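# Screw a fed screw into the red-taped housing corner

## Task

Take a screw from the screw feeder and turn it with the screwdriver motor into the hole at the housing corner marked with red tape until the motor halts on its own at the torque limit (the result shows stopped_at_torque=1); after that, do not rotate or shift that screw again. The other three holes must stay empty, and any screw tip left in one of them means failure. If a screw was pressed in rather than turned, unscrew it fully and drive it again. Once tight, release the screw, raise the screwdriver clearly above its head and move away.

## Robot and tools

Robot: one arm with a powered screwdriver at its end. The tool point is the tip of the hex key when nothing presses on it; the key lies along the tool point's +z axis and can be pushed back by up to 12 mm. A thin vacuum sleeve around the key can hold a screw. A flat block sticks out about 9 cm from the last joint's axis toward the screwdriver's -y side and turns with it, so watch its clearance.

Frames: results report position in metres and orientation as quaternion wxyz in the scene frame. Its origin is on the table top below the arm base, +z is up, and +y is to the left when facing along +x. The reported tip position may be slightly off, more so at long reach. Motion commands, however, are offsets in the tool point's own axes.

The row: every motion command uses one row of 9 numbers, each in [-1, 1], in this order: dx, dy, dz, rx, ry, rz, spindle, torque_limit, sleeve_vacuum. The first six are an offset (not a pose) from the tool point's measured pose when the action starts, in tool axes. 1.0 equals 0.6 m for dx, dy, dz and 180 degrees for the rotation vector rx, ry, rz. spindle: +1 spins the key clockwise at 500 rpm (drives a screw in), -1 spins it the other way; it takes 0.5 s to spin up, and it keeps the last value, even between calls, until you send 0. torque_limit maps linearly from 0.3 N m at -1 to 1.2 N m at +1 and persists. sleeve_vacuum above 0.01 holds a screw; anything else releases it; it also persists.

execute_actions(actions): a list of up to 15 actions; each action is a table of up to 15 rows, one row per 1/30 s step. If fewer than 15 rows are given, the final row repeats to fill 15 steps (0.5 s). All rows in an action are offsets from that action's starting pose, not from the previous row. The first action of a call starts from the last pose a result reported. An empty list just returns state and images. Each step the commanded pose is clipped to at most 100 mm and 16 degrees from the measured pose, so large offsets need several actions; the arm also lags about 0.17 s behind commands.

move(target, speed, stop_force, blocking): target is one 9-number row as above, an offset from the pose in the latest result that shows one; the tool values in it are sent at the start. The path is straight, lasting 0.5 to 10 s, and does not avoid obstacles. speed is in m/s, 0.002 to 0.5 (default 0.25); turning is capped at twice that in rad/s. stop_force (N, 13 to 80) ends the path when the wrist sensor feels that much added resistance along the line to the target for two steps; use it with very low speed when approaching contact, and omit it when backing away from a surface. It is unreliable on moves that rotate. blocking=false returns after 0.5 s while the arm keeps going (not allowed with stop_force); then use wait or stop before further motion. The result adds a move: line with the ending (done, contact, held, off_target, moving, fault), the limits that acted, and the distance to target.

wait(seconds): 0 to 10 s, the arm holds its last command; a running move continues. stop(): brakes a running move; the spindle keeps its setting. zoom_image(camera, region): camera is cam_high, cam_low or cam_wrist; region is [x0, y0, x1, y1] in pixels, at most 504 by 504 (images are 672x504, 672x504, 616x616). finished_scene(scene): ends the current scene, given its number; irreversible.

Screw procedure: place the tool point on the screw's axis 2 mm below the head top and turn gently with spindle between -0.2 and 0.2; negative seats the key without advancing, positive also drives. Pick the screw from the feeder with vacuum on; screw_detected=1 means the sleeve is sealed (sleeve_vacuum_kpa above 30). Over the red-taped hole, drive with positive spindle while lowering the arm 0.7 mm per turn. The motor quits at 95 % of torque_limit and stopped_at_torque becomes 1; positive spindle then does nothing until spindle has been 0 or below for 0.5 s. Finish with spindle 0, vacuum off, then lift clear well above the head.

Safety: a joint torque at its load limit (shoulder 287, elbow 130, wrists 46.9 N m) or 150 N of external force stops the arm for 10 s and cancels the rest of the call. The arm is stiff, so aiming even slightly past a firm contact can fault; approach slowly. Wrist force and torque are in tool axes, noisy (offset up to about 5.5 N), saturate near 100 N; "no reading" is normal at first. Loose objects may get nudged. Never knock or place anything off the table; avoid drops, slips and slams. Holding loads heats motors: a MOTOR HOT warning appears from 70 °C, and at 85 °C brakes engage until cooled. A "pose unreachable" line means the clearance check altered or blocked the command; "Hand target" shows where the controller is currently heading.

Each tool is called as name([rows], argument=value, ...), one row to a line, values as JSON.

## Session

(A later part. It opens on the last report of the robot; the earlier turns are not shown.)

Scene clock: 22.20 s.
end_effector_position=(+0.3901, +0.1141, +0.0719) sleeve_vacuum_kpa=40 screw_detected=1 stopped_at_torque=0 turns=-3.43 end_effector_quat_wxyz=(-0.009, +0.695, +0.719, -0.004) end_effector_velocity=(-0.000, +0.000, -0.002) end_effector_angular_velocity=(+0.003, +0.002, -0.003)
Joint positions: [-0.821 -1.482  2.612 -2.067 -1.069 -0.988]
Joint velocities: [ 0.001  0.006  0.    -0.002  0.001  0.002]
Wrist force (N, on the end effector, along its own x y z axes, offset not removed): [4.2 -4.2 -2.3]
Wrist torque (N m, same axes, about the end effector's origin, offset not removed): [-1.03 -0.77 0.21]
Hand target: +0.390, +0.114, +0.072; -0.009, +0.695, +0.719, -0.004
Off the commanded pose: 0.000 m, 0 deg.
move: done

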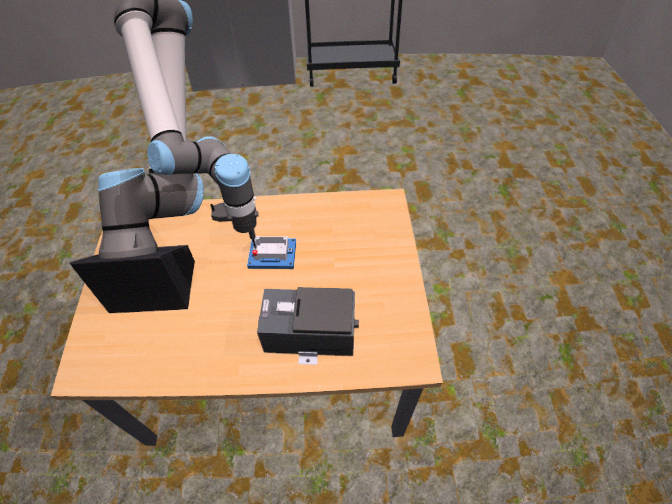

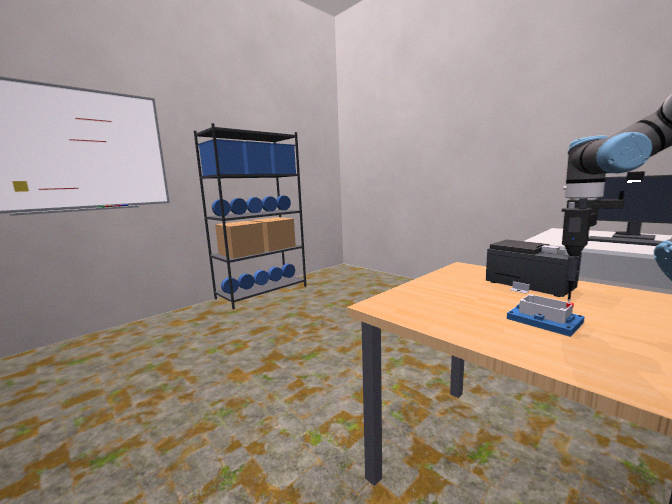

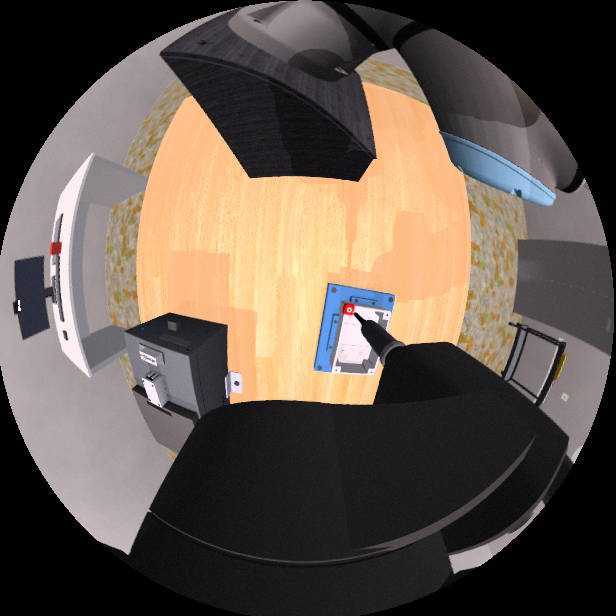

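move(target=[-0.007,-0.004,0.010,0,0,0,0,-1,1], speed=0.02)

zoom_image(camera="cam_wrist", region=[325,285,375,335])

Scene clock: 23.90 s.
end_effector_position=(+0.3878, +0.1100, +0.0660) sleeve_vacuum_kpa=40 screw_detected=1 stopped_at_torque=0 turns=-3.43 end_effector_quat_wxyz=(-0.009, +0.695, +0.719, -0.004) end_effector_velocity=(-0.002, +0.000, -0.002) end_effector_angular_velocity=(+0.003, +0.001, -0.002)
Joint positions: [-0.823 -1.466  2.62  -2.091 -1.07  -0.991]
Joint velocities: [-0.001  0.004  0.004 -0.004  0.001 -0.   ]
Wrist force (N, on the end effector, along its own x y z axes, offset not removed): [1.4 -2.2 -6.5]
Wrist torque (N m, same axes, about the end effector's origin, offset not removed): [-0.80 0.17 0.10]
Hand target: +0.388, +0.110, +0.066; -0.009, +0.695, +0.719, -0.004
Off the commanded pose: 0.000 m, 0 deg.
move: done

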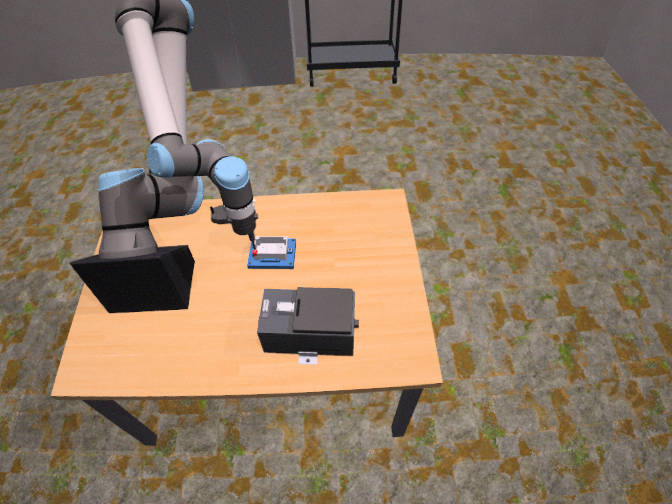

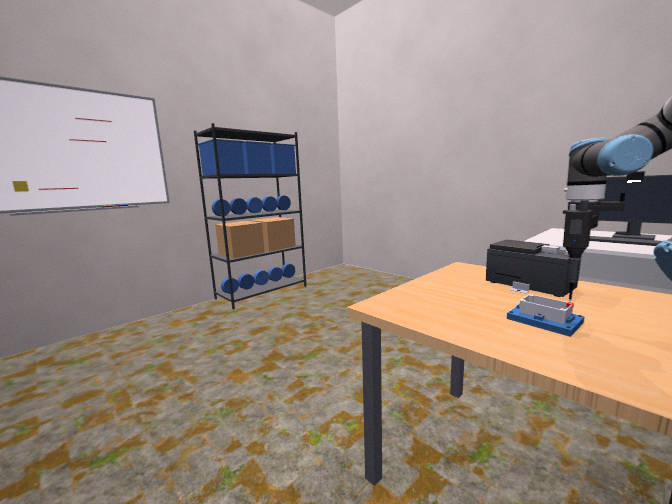

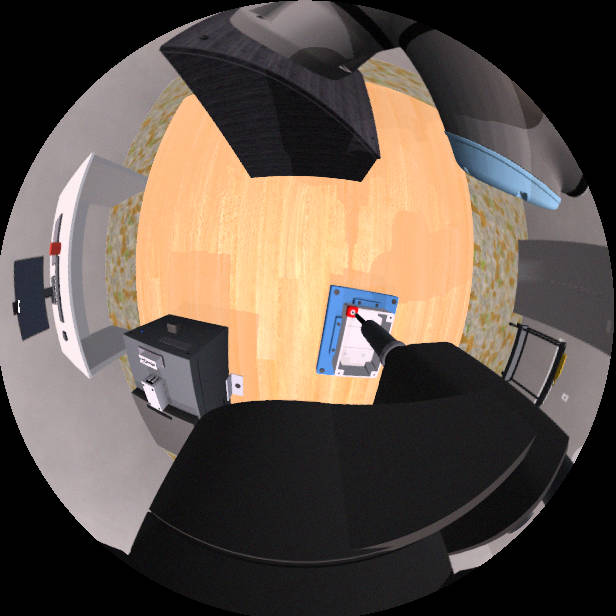

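Region (325, 285, 375, 335) of cam_wrist's 616x616 image, scaled by 10.080, with more detail than that image has.

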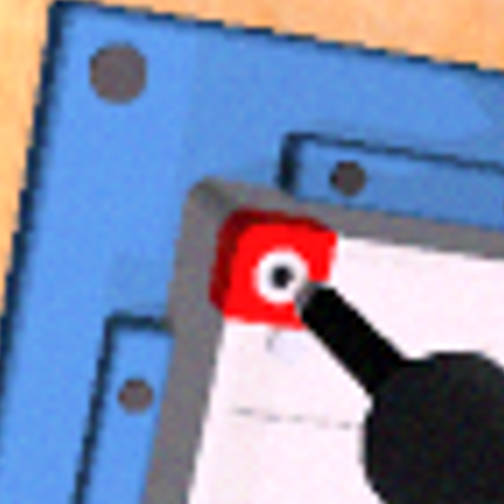

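move(target=[-0.0035,-0.0022,-0.001,0,0,0,0,-1,1], speed=0.01)

zoom_image(camera="cam_wrist", region=[325,285,375,335])

Scene clock: 26.00 s.
end_effector_position=(+0.3866, +0.1079, +0.0666) sleeve_vacuum_kpa=40 screw_detected=1 stopped_at_torque=0 turns=-3.43 end_effector_quat_wxyz=(-0.009, +0.695, +0.719, -0.004) end_effector_velocity=(+0.001, -0.002, +0.002) end_effector_angular_velocity=(-0.002, -0.002, +0.001)
Joint positions: [-0.829 -1.464  2.621 -2.092 -1.073 -0.996]
Joint velocities: [-0.002 -0.    -0.003  0.    -0.001 -0.001]
Wrist force (N, on the end effector, along its own x y z axes, offset not removed): [1.3 -2.3 -6.5]
Wrist torque (N m, same axes, about the end effector's origin, offset not removed): [-0.82 0.13 0.12]
Hand target: +0.387, +0.108, +0.067; -0.009, +0.695, +0.719, -0.004
Off the commanded pose: 0.000 m, 0 deg.
move: done

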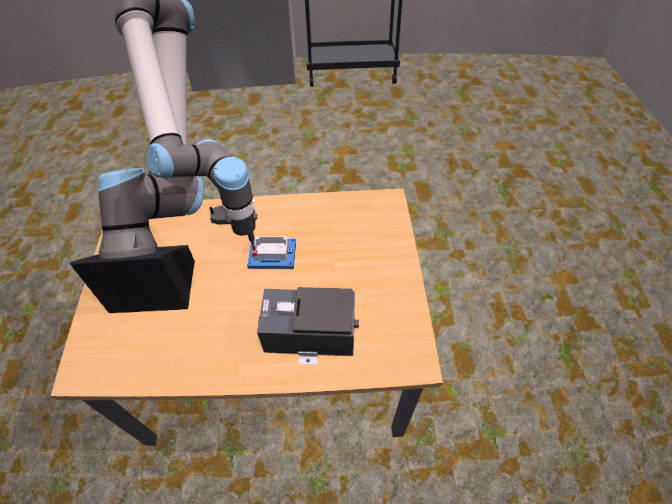

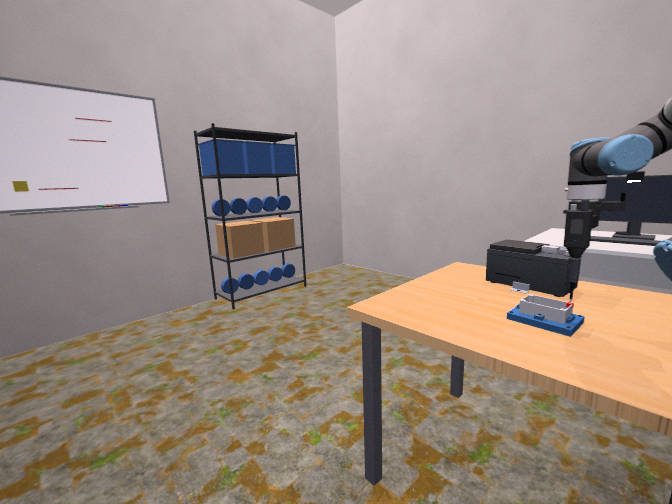

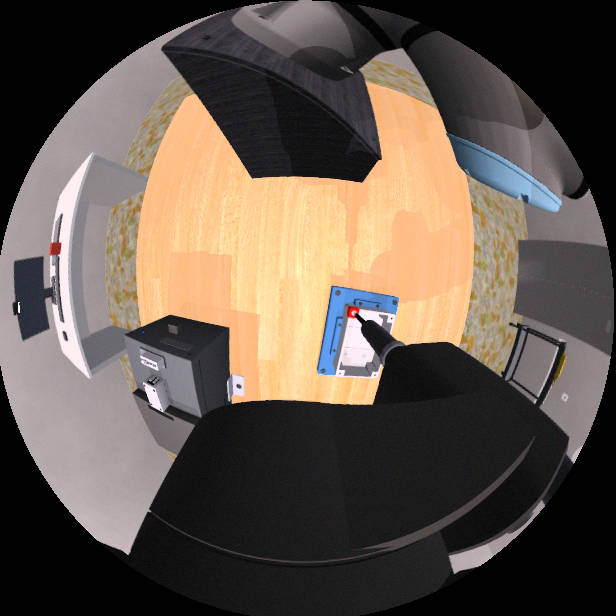

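Region (325, 285, 375, 335) of cam_wrist's 616x616 image, scaled by 10.080, with more detail than that image has.

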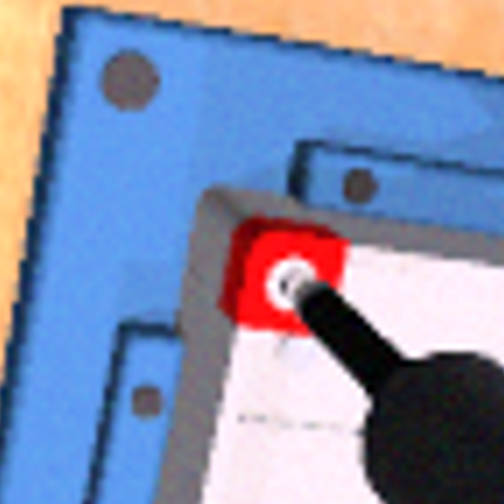

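move(target=[0,0,0.010,0,0,0,0,-1,1], speed=0.004, stop_force=20)

zoom_image(camera="cam_wrist", region=[325,285,375,335])

zoom_image(camera="cam_low", region=[530,260,610,320])

Scene clock: 28.43 s.
end_effector_position=(+0.3865, +0.1080, +0.0615) sleeve_vacuum_kpa=39 screw_detected=1 stopped_at_torque=0 turns=-3.43 end_effector_quat_wxyz=(-0.009, +0.695, +0.719, -0.004) end_effector_velocity=(+0.000, +0.000, +0.001) end_effector_angular_velocity=(-0.001, -0.001, +0.002)
Joint positions: [-0.823 -1.454  2.626 -2.109 -1.069 -0.99 ]
Joint velocities: [-0.001 -0.003 -0.002  0.004 -0.001 -0.002]
Wrist force (N, on the end effector, along its own x y z axes, offset not removed): [0.3 -4.7 -36.1]
Wrist torque (N m, same axes, about the end effector's origin, offset not removed): [-0.98 -0.69 0.20]
Hand target: +0.387, +0.108, +0.062; -0.009, +0.695, +0.719, -0.004
Off the commanded pose: 0.001 m, 0 deg.
move: contact

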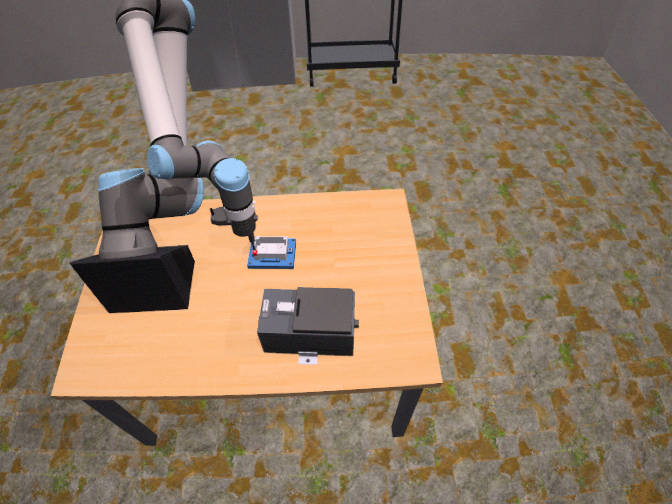

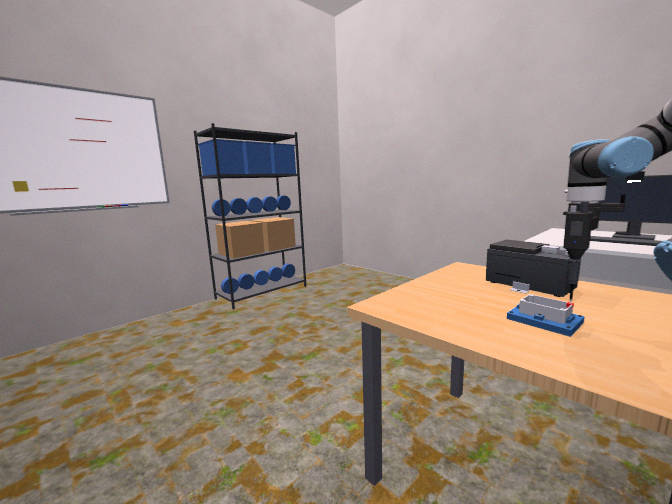

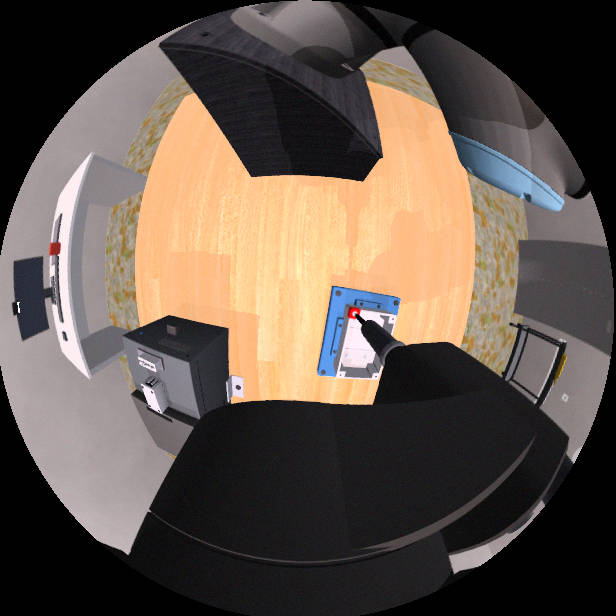

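Region (325, 285, 375, 335) of cam_wrist's 616x616 image, scaled by 10.080, with more detail than that image has.

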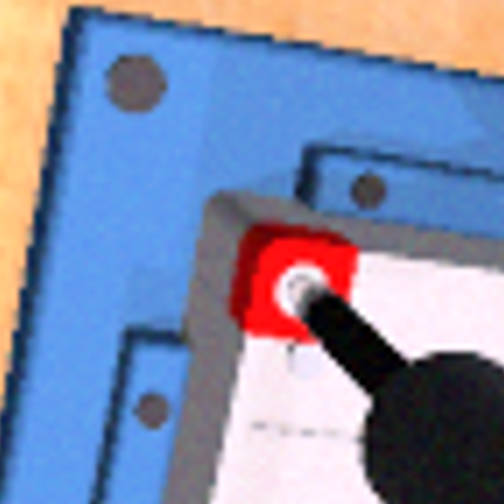

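Region (530, 260, 610, 320) of cam_low's 672x504 image, scaled by 6.300, with more detail than that image has; it fills the top 378 rows of this view, and the rest is white.

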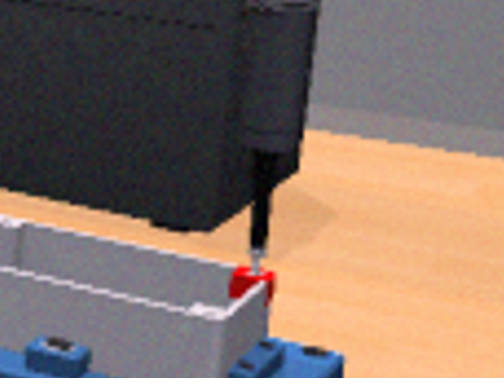

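move(target=[0,0,-0.024,0,0,0,0,-1,1], speed=0.015)

zoom_image(camera="cam_wrist", region=[325,285,375,335])

zoom_image(camera="cam_low", region=[530,260,610,320])

Scene clock: 30.83 s.
end_effector_position=(+0.3867, +0.1079, +0.0758) sleeve_vacuum_kpa=40 screw_detected=1 stopped_at_torque=0 turns=-3.43 end_effector_quat_wxyz=(-0.009, +0.695, +0.719, -0.004) end_effector_velocity=(-0.001, +0.001, +0.001) end_effector_angular_velocity=(+0.002, +0.001, -0.001)
Joint positions: [-0.84  -1.48   2.612 -2.062 -1.08  -1.006]
Joint velocities: [-0.002 -0.002 -0.     0.006 -0.001 -0.002]
Wrist force (N, on the end effector, along its own x y z axes, offset not removed): [0.7 -2.1 2.6]
Wrist torque (N m, same axes, about the end effector's origin, offset not removed): [-0.60 0.09 0.01]
Hand target: +0.387, +0.108, +0.076; -0.009, +0.695, +0.719, -0.004
Off the commanded pose: 0.000 m, 0 deg.
move: done

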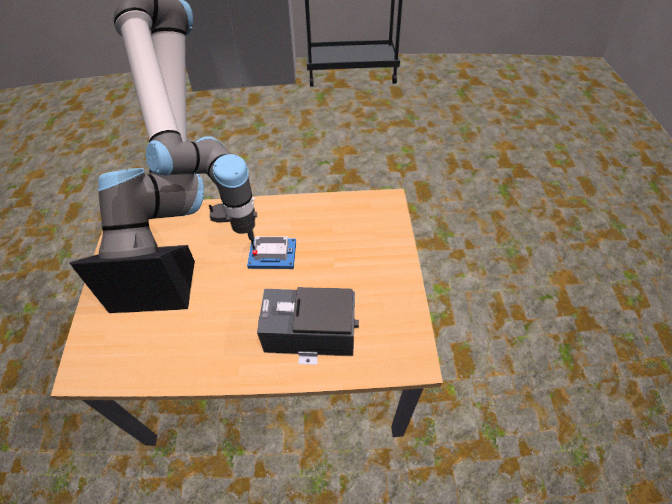

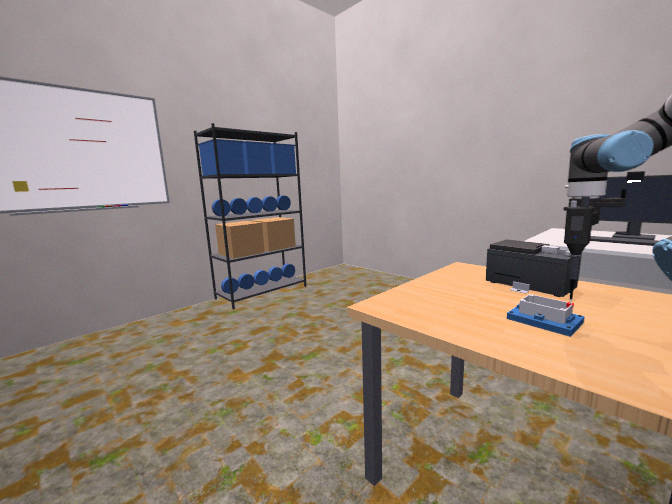

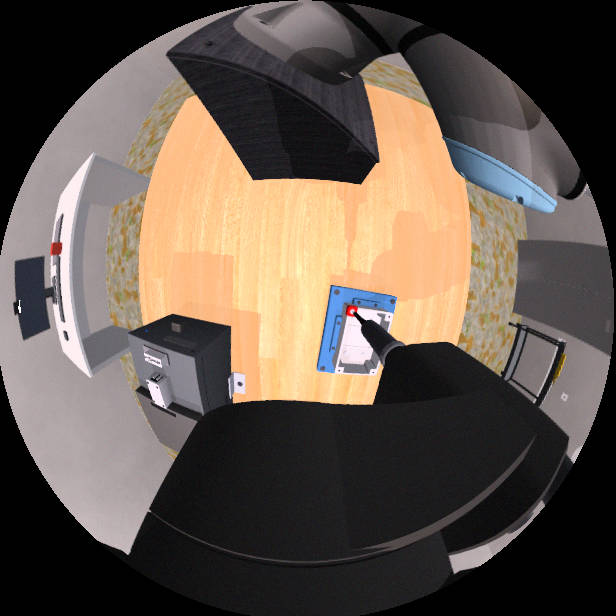

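Region (325, 285, 375, 335) of cam_wrist's 616x616 image, scaled by 10.080, with more detail than that image has.

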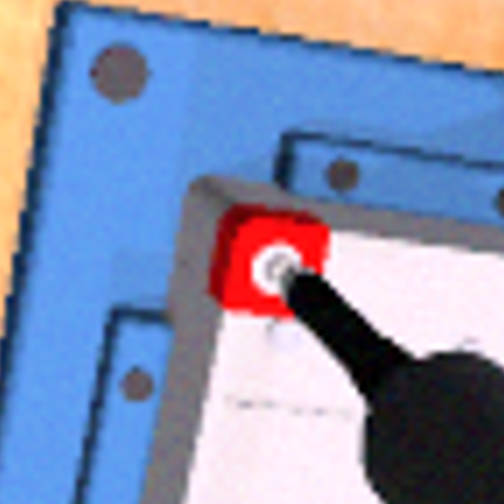

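Region (530, 260, 610, 320) of cam_low's 672x504 image, scaled by 6.300, with more detail than that image has; it fills the top 378 rows of this view, and the rest is white.

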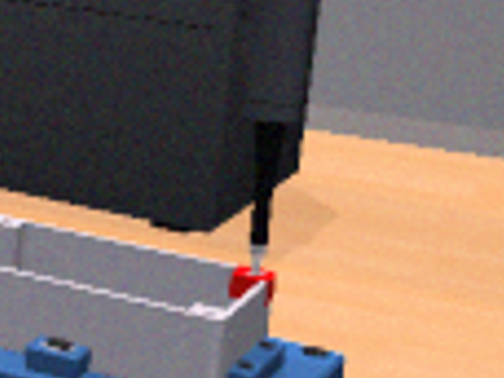

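move(target=[0,0,0.011,0,0,0,0,-1,1], speed=0.006)

move(target=[0,0,0.008,0,0,0,0.35,-1,1], speed=0.002, stop_force=20)

execute_actions([
  [[0,0,0,0,0,0,0,-1,1]],
])

zoom_image(camera="cam_low", region=[530,260,610,320])

Scene clock: 33.47 s.
end_effector_position=(+0.3866, +0.1079, +0.0692) sleeve_vacuum_kpa=39 screw_detected=1 stopped_at_torque=0 turns=-3.43 end_effector_quat_wxyz=(-0.009, +0.695, +0.719, -0.004) end_effector_velocity=(-0.001, +0.001, -0.001) end_effector_angular_velocity=(+0.002, +0.001, -0.001)
Joint positions: [-0.832 -1.468  2.618 -2.083 -1.075 -0.999]
Joint velocities: [ 0.001  0.002  0.001 -0.001  0.001  0.001]
Wrist force (N, on the end effector, along its own x y z axes, offset not removed): [1.0 -1.1 -3.8]
Wrist torque (N m, same axes, about the end effector's origin, offset not removed): [-0.46 -0.42 0.09]
Hand target: +0.387, +0.108, +0.069; -0.009, +0.695, +0.719, -0.004
Off the commanded pose: 0.000 m, 0 deg.
move: done

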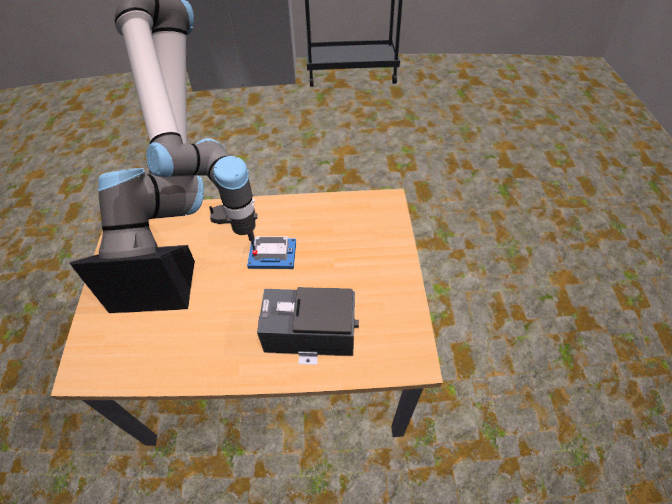

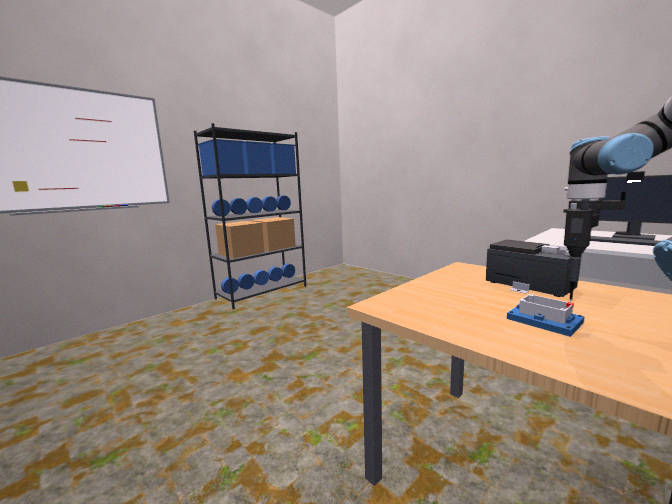

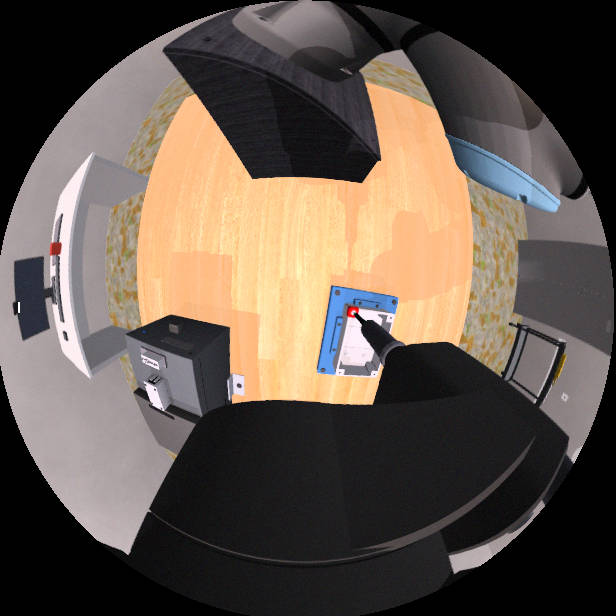

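Scene clock: 36.10 s.
end_effector_position=(+0.3865, +0.1079, +0.0644) sleeve_vacuum_kpa=38 screw_detected=1 stopped_at_torque=0 turns=4.04 end_effector_quat_wxyz=(-0.009, +0.695, +0.719, -0.004) end_effector_velocity=(+0.000, -0.000, +0.000) end_effector_angular_velocity=(+0.000, -0.001, -0.001)
Joint positions: [-0.826 -1.46   2.623 -2.099 -1.072 -0.993]
Joint velocities: [-0.001 -0.     0.001 -0.     0.001  0.   ]
Wrist force (N, on the end effector, along its own x y z axes, offset not removed): [-0.1 -3.1 -3.9]
Wrist torque (N m, same axes, about the end effector's origin, offset not removed): [-0.85 -1.08 0.07]
Hand target: +0.387, +0.108, +0.064; -0.009, +0.695, +0.719, -0.004
Off the commanded pose: 0.000 m, 0 deg.
move: done

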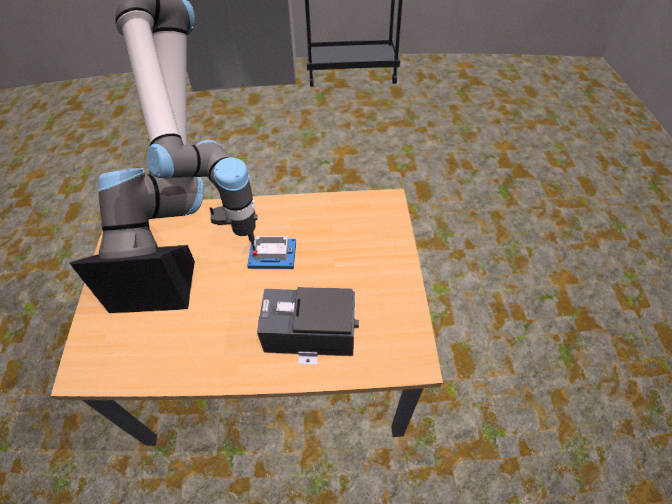

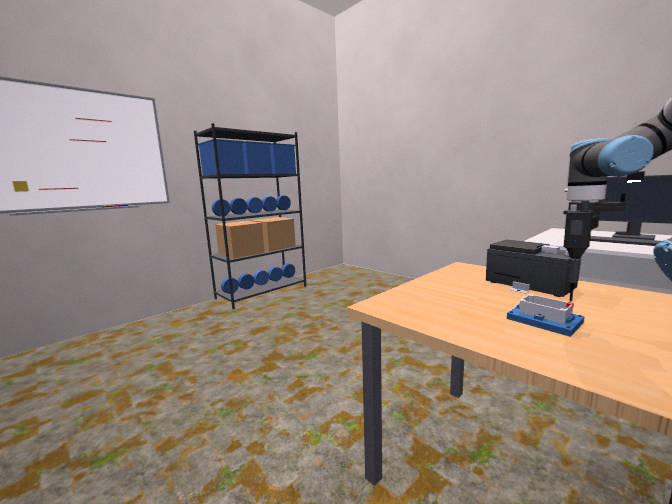

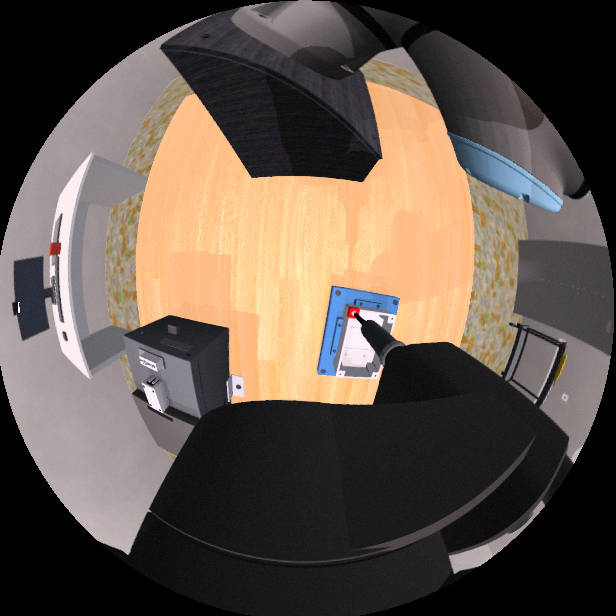

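Scene clock: 36.60 s.
end_effector_position=(+0.3865, +0.1079, +0.0644) sleeve_vacuum_kpa=38 screw_detected=1 stopped_at_torque=0 turns=4.04 end_effector_quat_wxyz=(-0.009, +0.695, +0.719, -0.004) end_effector_velocity=(+0.000, -0.001, +0.000) end_effector_angular_velocity=(-0.001, -0.001, -0.000)
Joint positions: [-0.826 -1.46   2.623 -2.099 -1.072 -0.993]
Joint velocities: [-0.001 -0.001 -0.    -0.001 -0.     0.   ]
Wrist force (N, on the end effector, along its own x y z axes, offset not removed): [-1.8 -2.6 -4.9]
Wrist torque (N m, same axes, about the end effector's origin, offset not removed): [-0.66 -0.77 0.16]
Hand target: +0.387, +0.108, +0.064; -0.009, +0.695, +0.719, -0.004
Off the commanded pose: 0.000 m, 0 deg.

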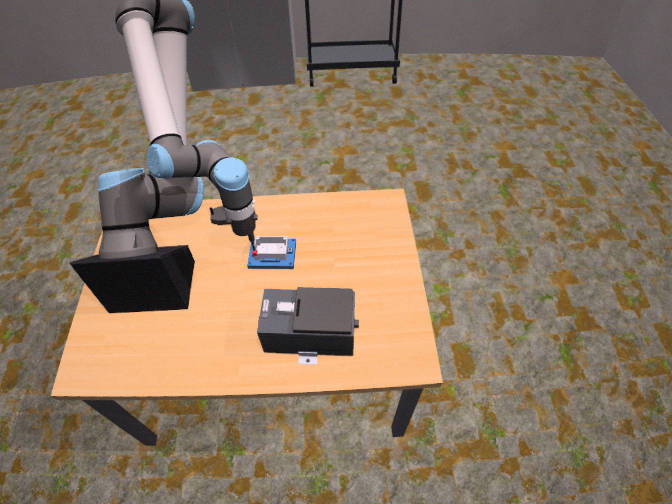

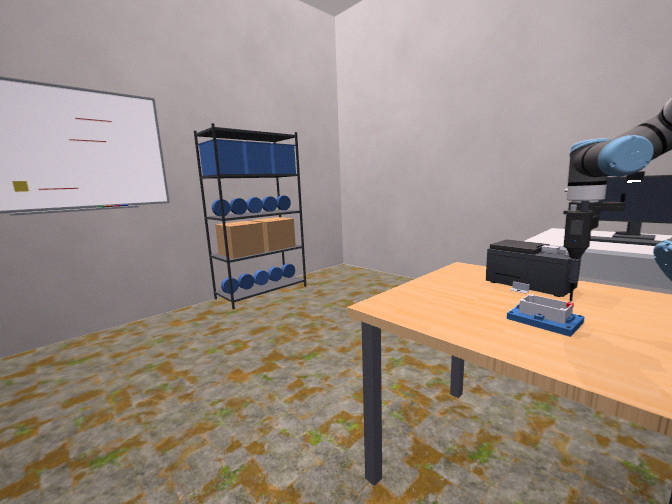

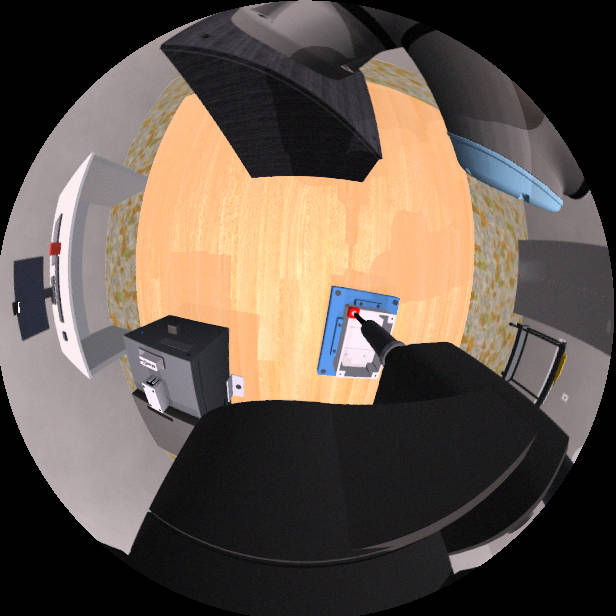

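Region (530, 260, 610, 320) of cam_low's 672x504 image, scaled by 6.300, with more detail than that image has; it fills the top 378 rows of this view, and the rest is white.

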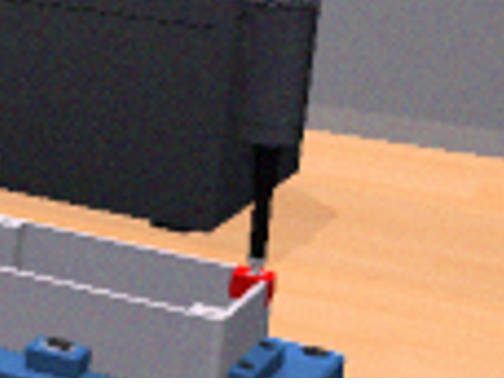

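Advancing.

move(target=[0,0,0.008,0,0,0,0.35,-1,1], speed=0.002, stop_force=20)

execute_actions([
  [[0,0,0,0,0,0,0.35,-1,1]],
  [[0,0,0,0,0,0,0,-1,1]],
])

Scene clock: 40.10 s.
end_effector_position=(+0.3865, +0.1080, +0.0597) sleeve_vacuum_kpa=37 screw_detected=1 stopped_at_torque=1 turns=10.25 end_effector_quat_wxyz=(-0.009, +0.695, +0.719, -0.004) end_effector_velocity=(-0.001, +0.000, -0.001) end_effector_angular_velocity=(-0.000, +0.002, +0.001)
Joint positions: [-0.821 -1.451  2.628 -2.115 -1.068 -0.988]
Joint velocities: [ 0.001 -0.     0.001 -0.    -0.001  0.   ]
Wrist force (N, on the end effector, along its own x y z axes, offset not removed): [-3.8 -2.9 -4.6]
Wrist torque (N m, same axes, about the end effector's origin, offset not removed): [-0.76 -0.32 0.17]
Hand target: +0.386, +0.108, +0.060; -0.009, +0.695, +0.719, -0.004
Off the commanded pose: 0.000 m, 0 deg.
move: done

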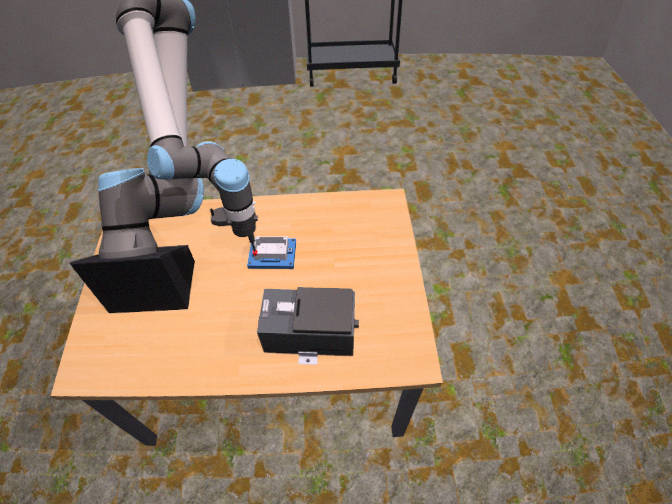

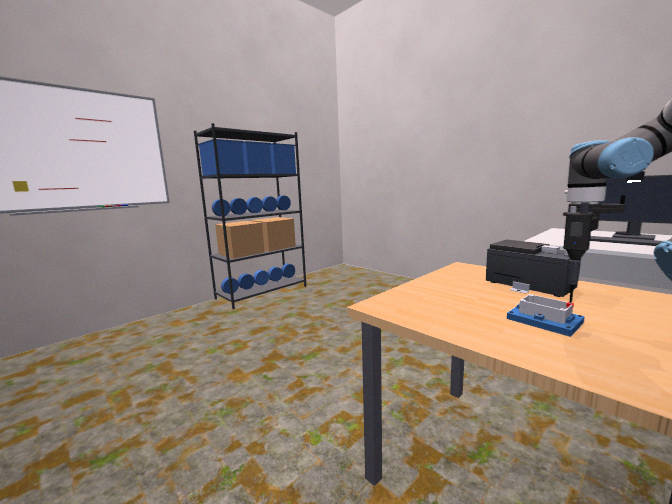

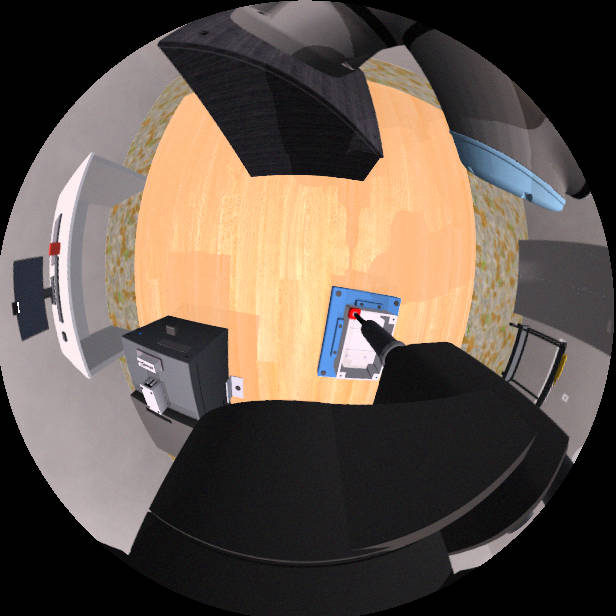

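Scene clock: 41.10 s.
end_effector_position=(+0.3865, +0.1080, +0.0597) sleeve_vacuum_kpa=37 screw_detected=1 stopped_at_torque=1 turns=10.25 end_effector_quat_wxyz=(-0.009, +0.695, +0.719, -0.004) end_effector_velocity=(-0.000, -0.001, -0.000) end_effector_angular_velocity=(+0.000, +0.000, -0.000)
Joint positions: [-0.821 -1.451  2.628 -2.115 -1.068 -0.988]
Joint velocities: [-0.     0.002  0.    -0.002 -0.     0.   ]
Wrist force (N, on the end effector, along its own x y z axes, offset not removed): [-4.5 -2.7 -3.5]
Wrist torque (N m, same axes, about the end effector's origin, offset not removed): [-0.76 -0.10 0.13]
Hand target: +0.386, +0.108, +0.060; -0.009, +0.695, +0.719, -0.004
Off the commanded pose: 0.000 m, 0 deg.

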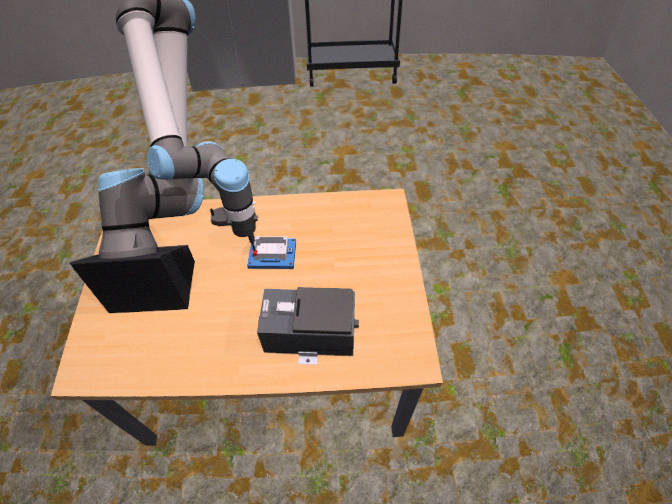

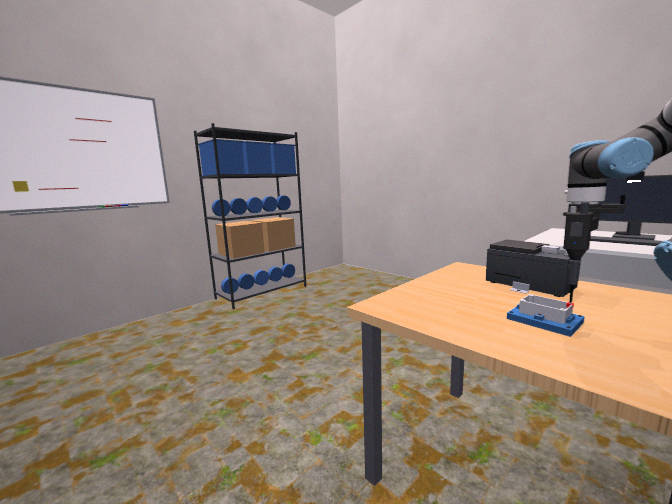

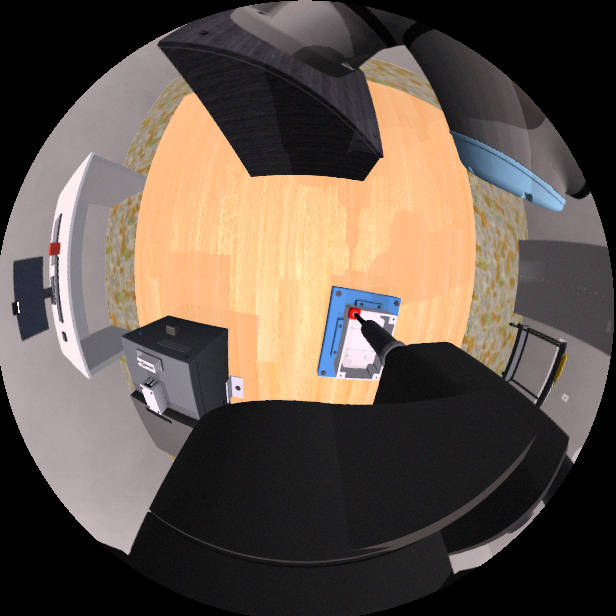

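execute_actions([
  [[0,0,0,0,0,0,0,-1,0]],
])

move(target=[0,0,-0.2,0,0,0,0,-1,0], speed=0.1)

zoom_image(camera="cam_low", region=[530,260,610,320])

Scene clock: 42.50 s.
end_effector_position=(+0.3865, +0.1080, +0.0597) sleeve_vacuum_kpa=0 screw_detected=0 stopped_at_torque=1 turns=10.25 end_effector_quat_wxyz=(-0.009, +0.695, +0.719, -0.004) end_effector_velocity=(+0.001, -0.000, +0.001) end_effector_angular_velocity=(-0.001, -0.001, +0.000)
Joint positions: [-0.821 -1.451  2.628 -2.115 -1.068 -0.988]
Joint velocities: [ 0.     0.    -0.002  0.     0.     0.   ]
Wrist force (N, on the end effector, along its own x y z axes, offset not removed): [-4.7 -1.7 -4.2]
Wrist torque (N m, same axes, about the end effector's origin, offset not removed): [-0.47 -0.05 0.11]
Hand target: +0.386, +0.108, +0.060; -0.009, +0.695, +0.719, -0.004
Off the commanded pose: 0.000 m, 0 deg.

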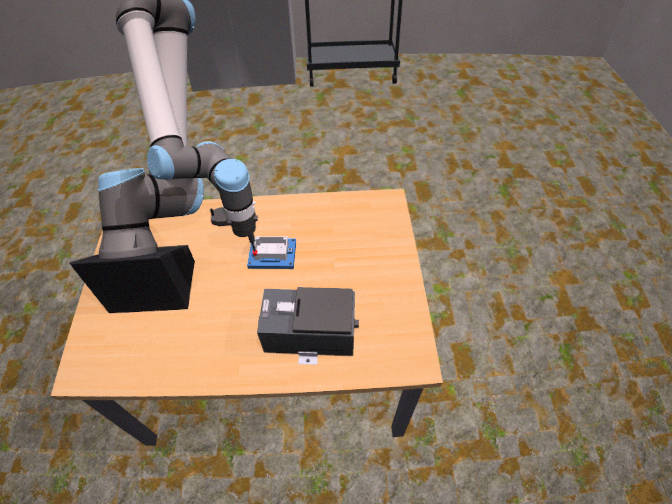

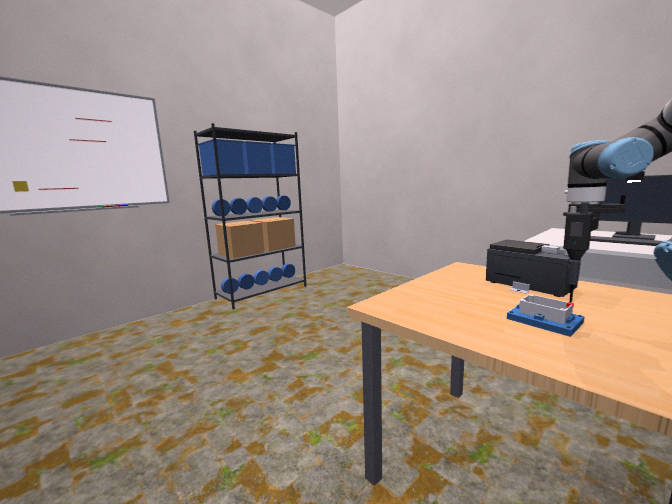

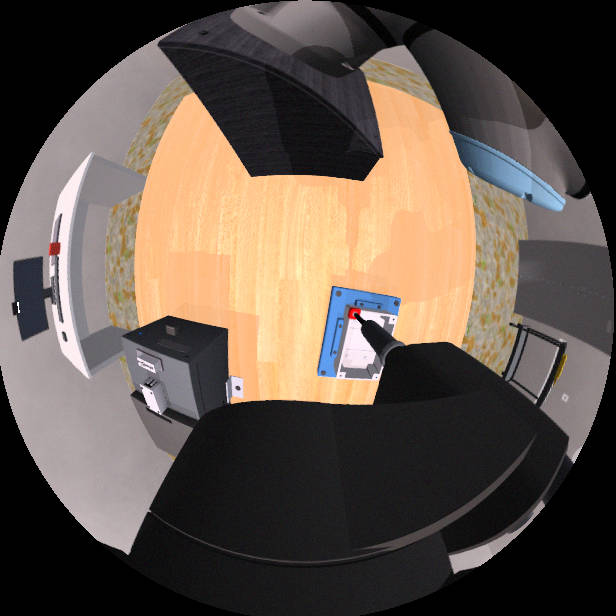

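Scene clock: 44.13 s.
end_effector_position=(+0.3885, +0.1072, +0.1795) sleeve_vacuum_kpa=0 screw_detected=0 stopped_at_torque=1 turns=10.25 end_effector_quat_wxyz=(-0.009, +0.695, +0.719, -0.004) end_effector_velocity=(-0.001, +0.000, +0.001) end_effector_angular_velocity=(+0.001, +0.001, -0.001)
Joint positions: [-0.951 -1.607  2.492 -1.771 -1.148 -1.104]
Joint velocities: [-0.002 -0.001 -0.001  0.004 -0.001 -0.001]
Wrist force (N, on the end effector, along its own x y z axes, offset not removed): [1.2 -3.0 1.8]
Wrist torque (N m, same axes, about the end effector's origin, offset not removed): [-0.89 -0.04 0.23]
Hand target: +0.389, +0.107, +0.180; -0.009, +0.695, +0.719, -0.004
Off the commanded pose: 0.000 m, 0 deg.
move: done

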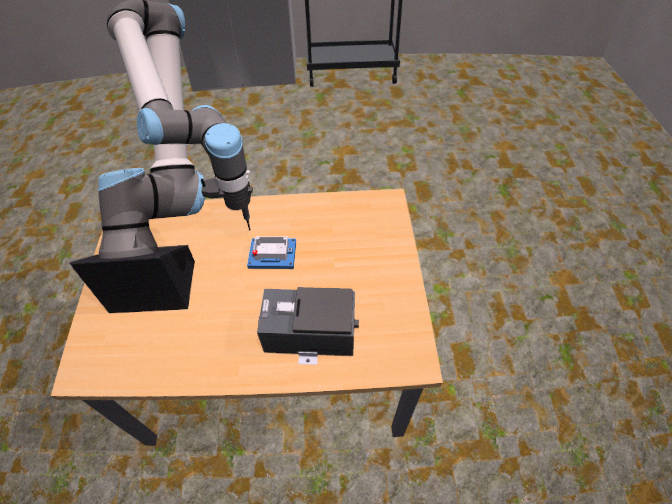

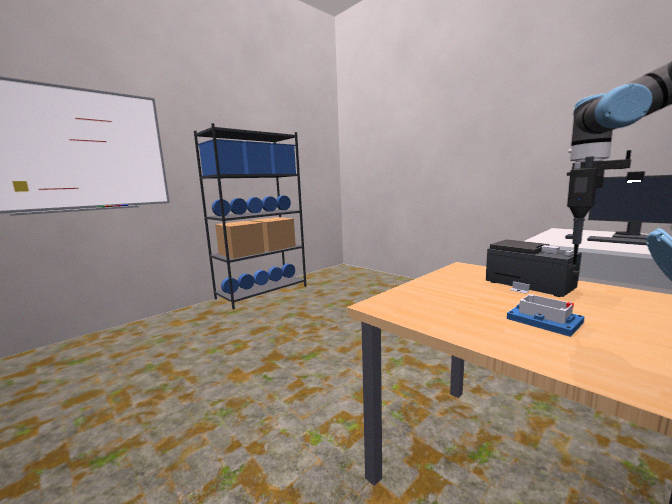

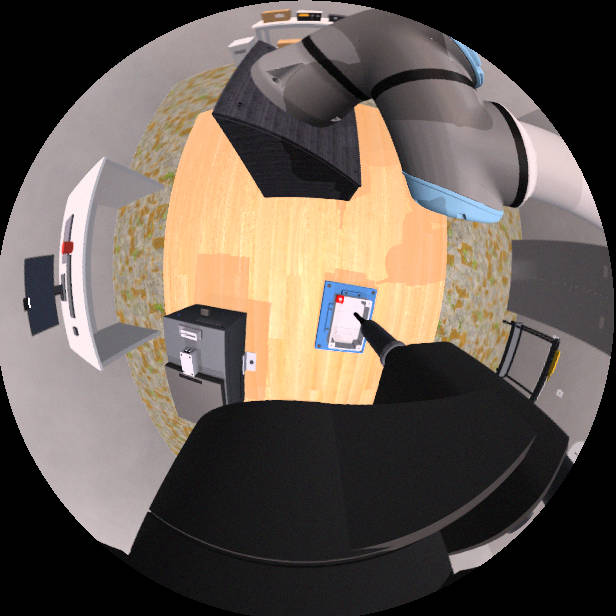

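Region (530, 260, 610, 320) of cam_low's 672x504 image, scaled by 6.300, with more detail than that image has; it fills the top 378 rows of this view, and the rest is white.

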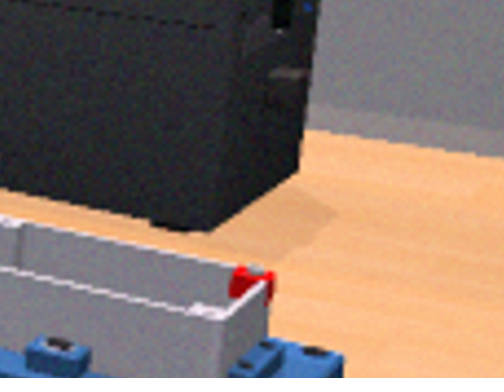

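Head is seated.

finished_scene(scene=2)

The scene is finished: the task was done.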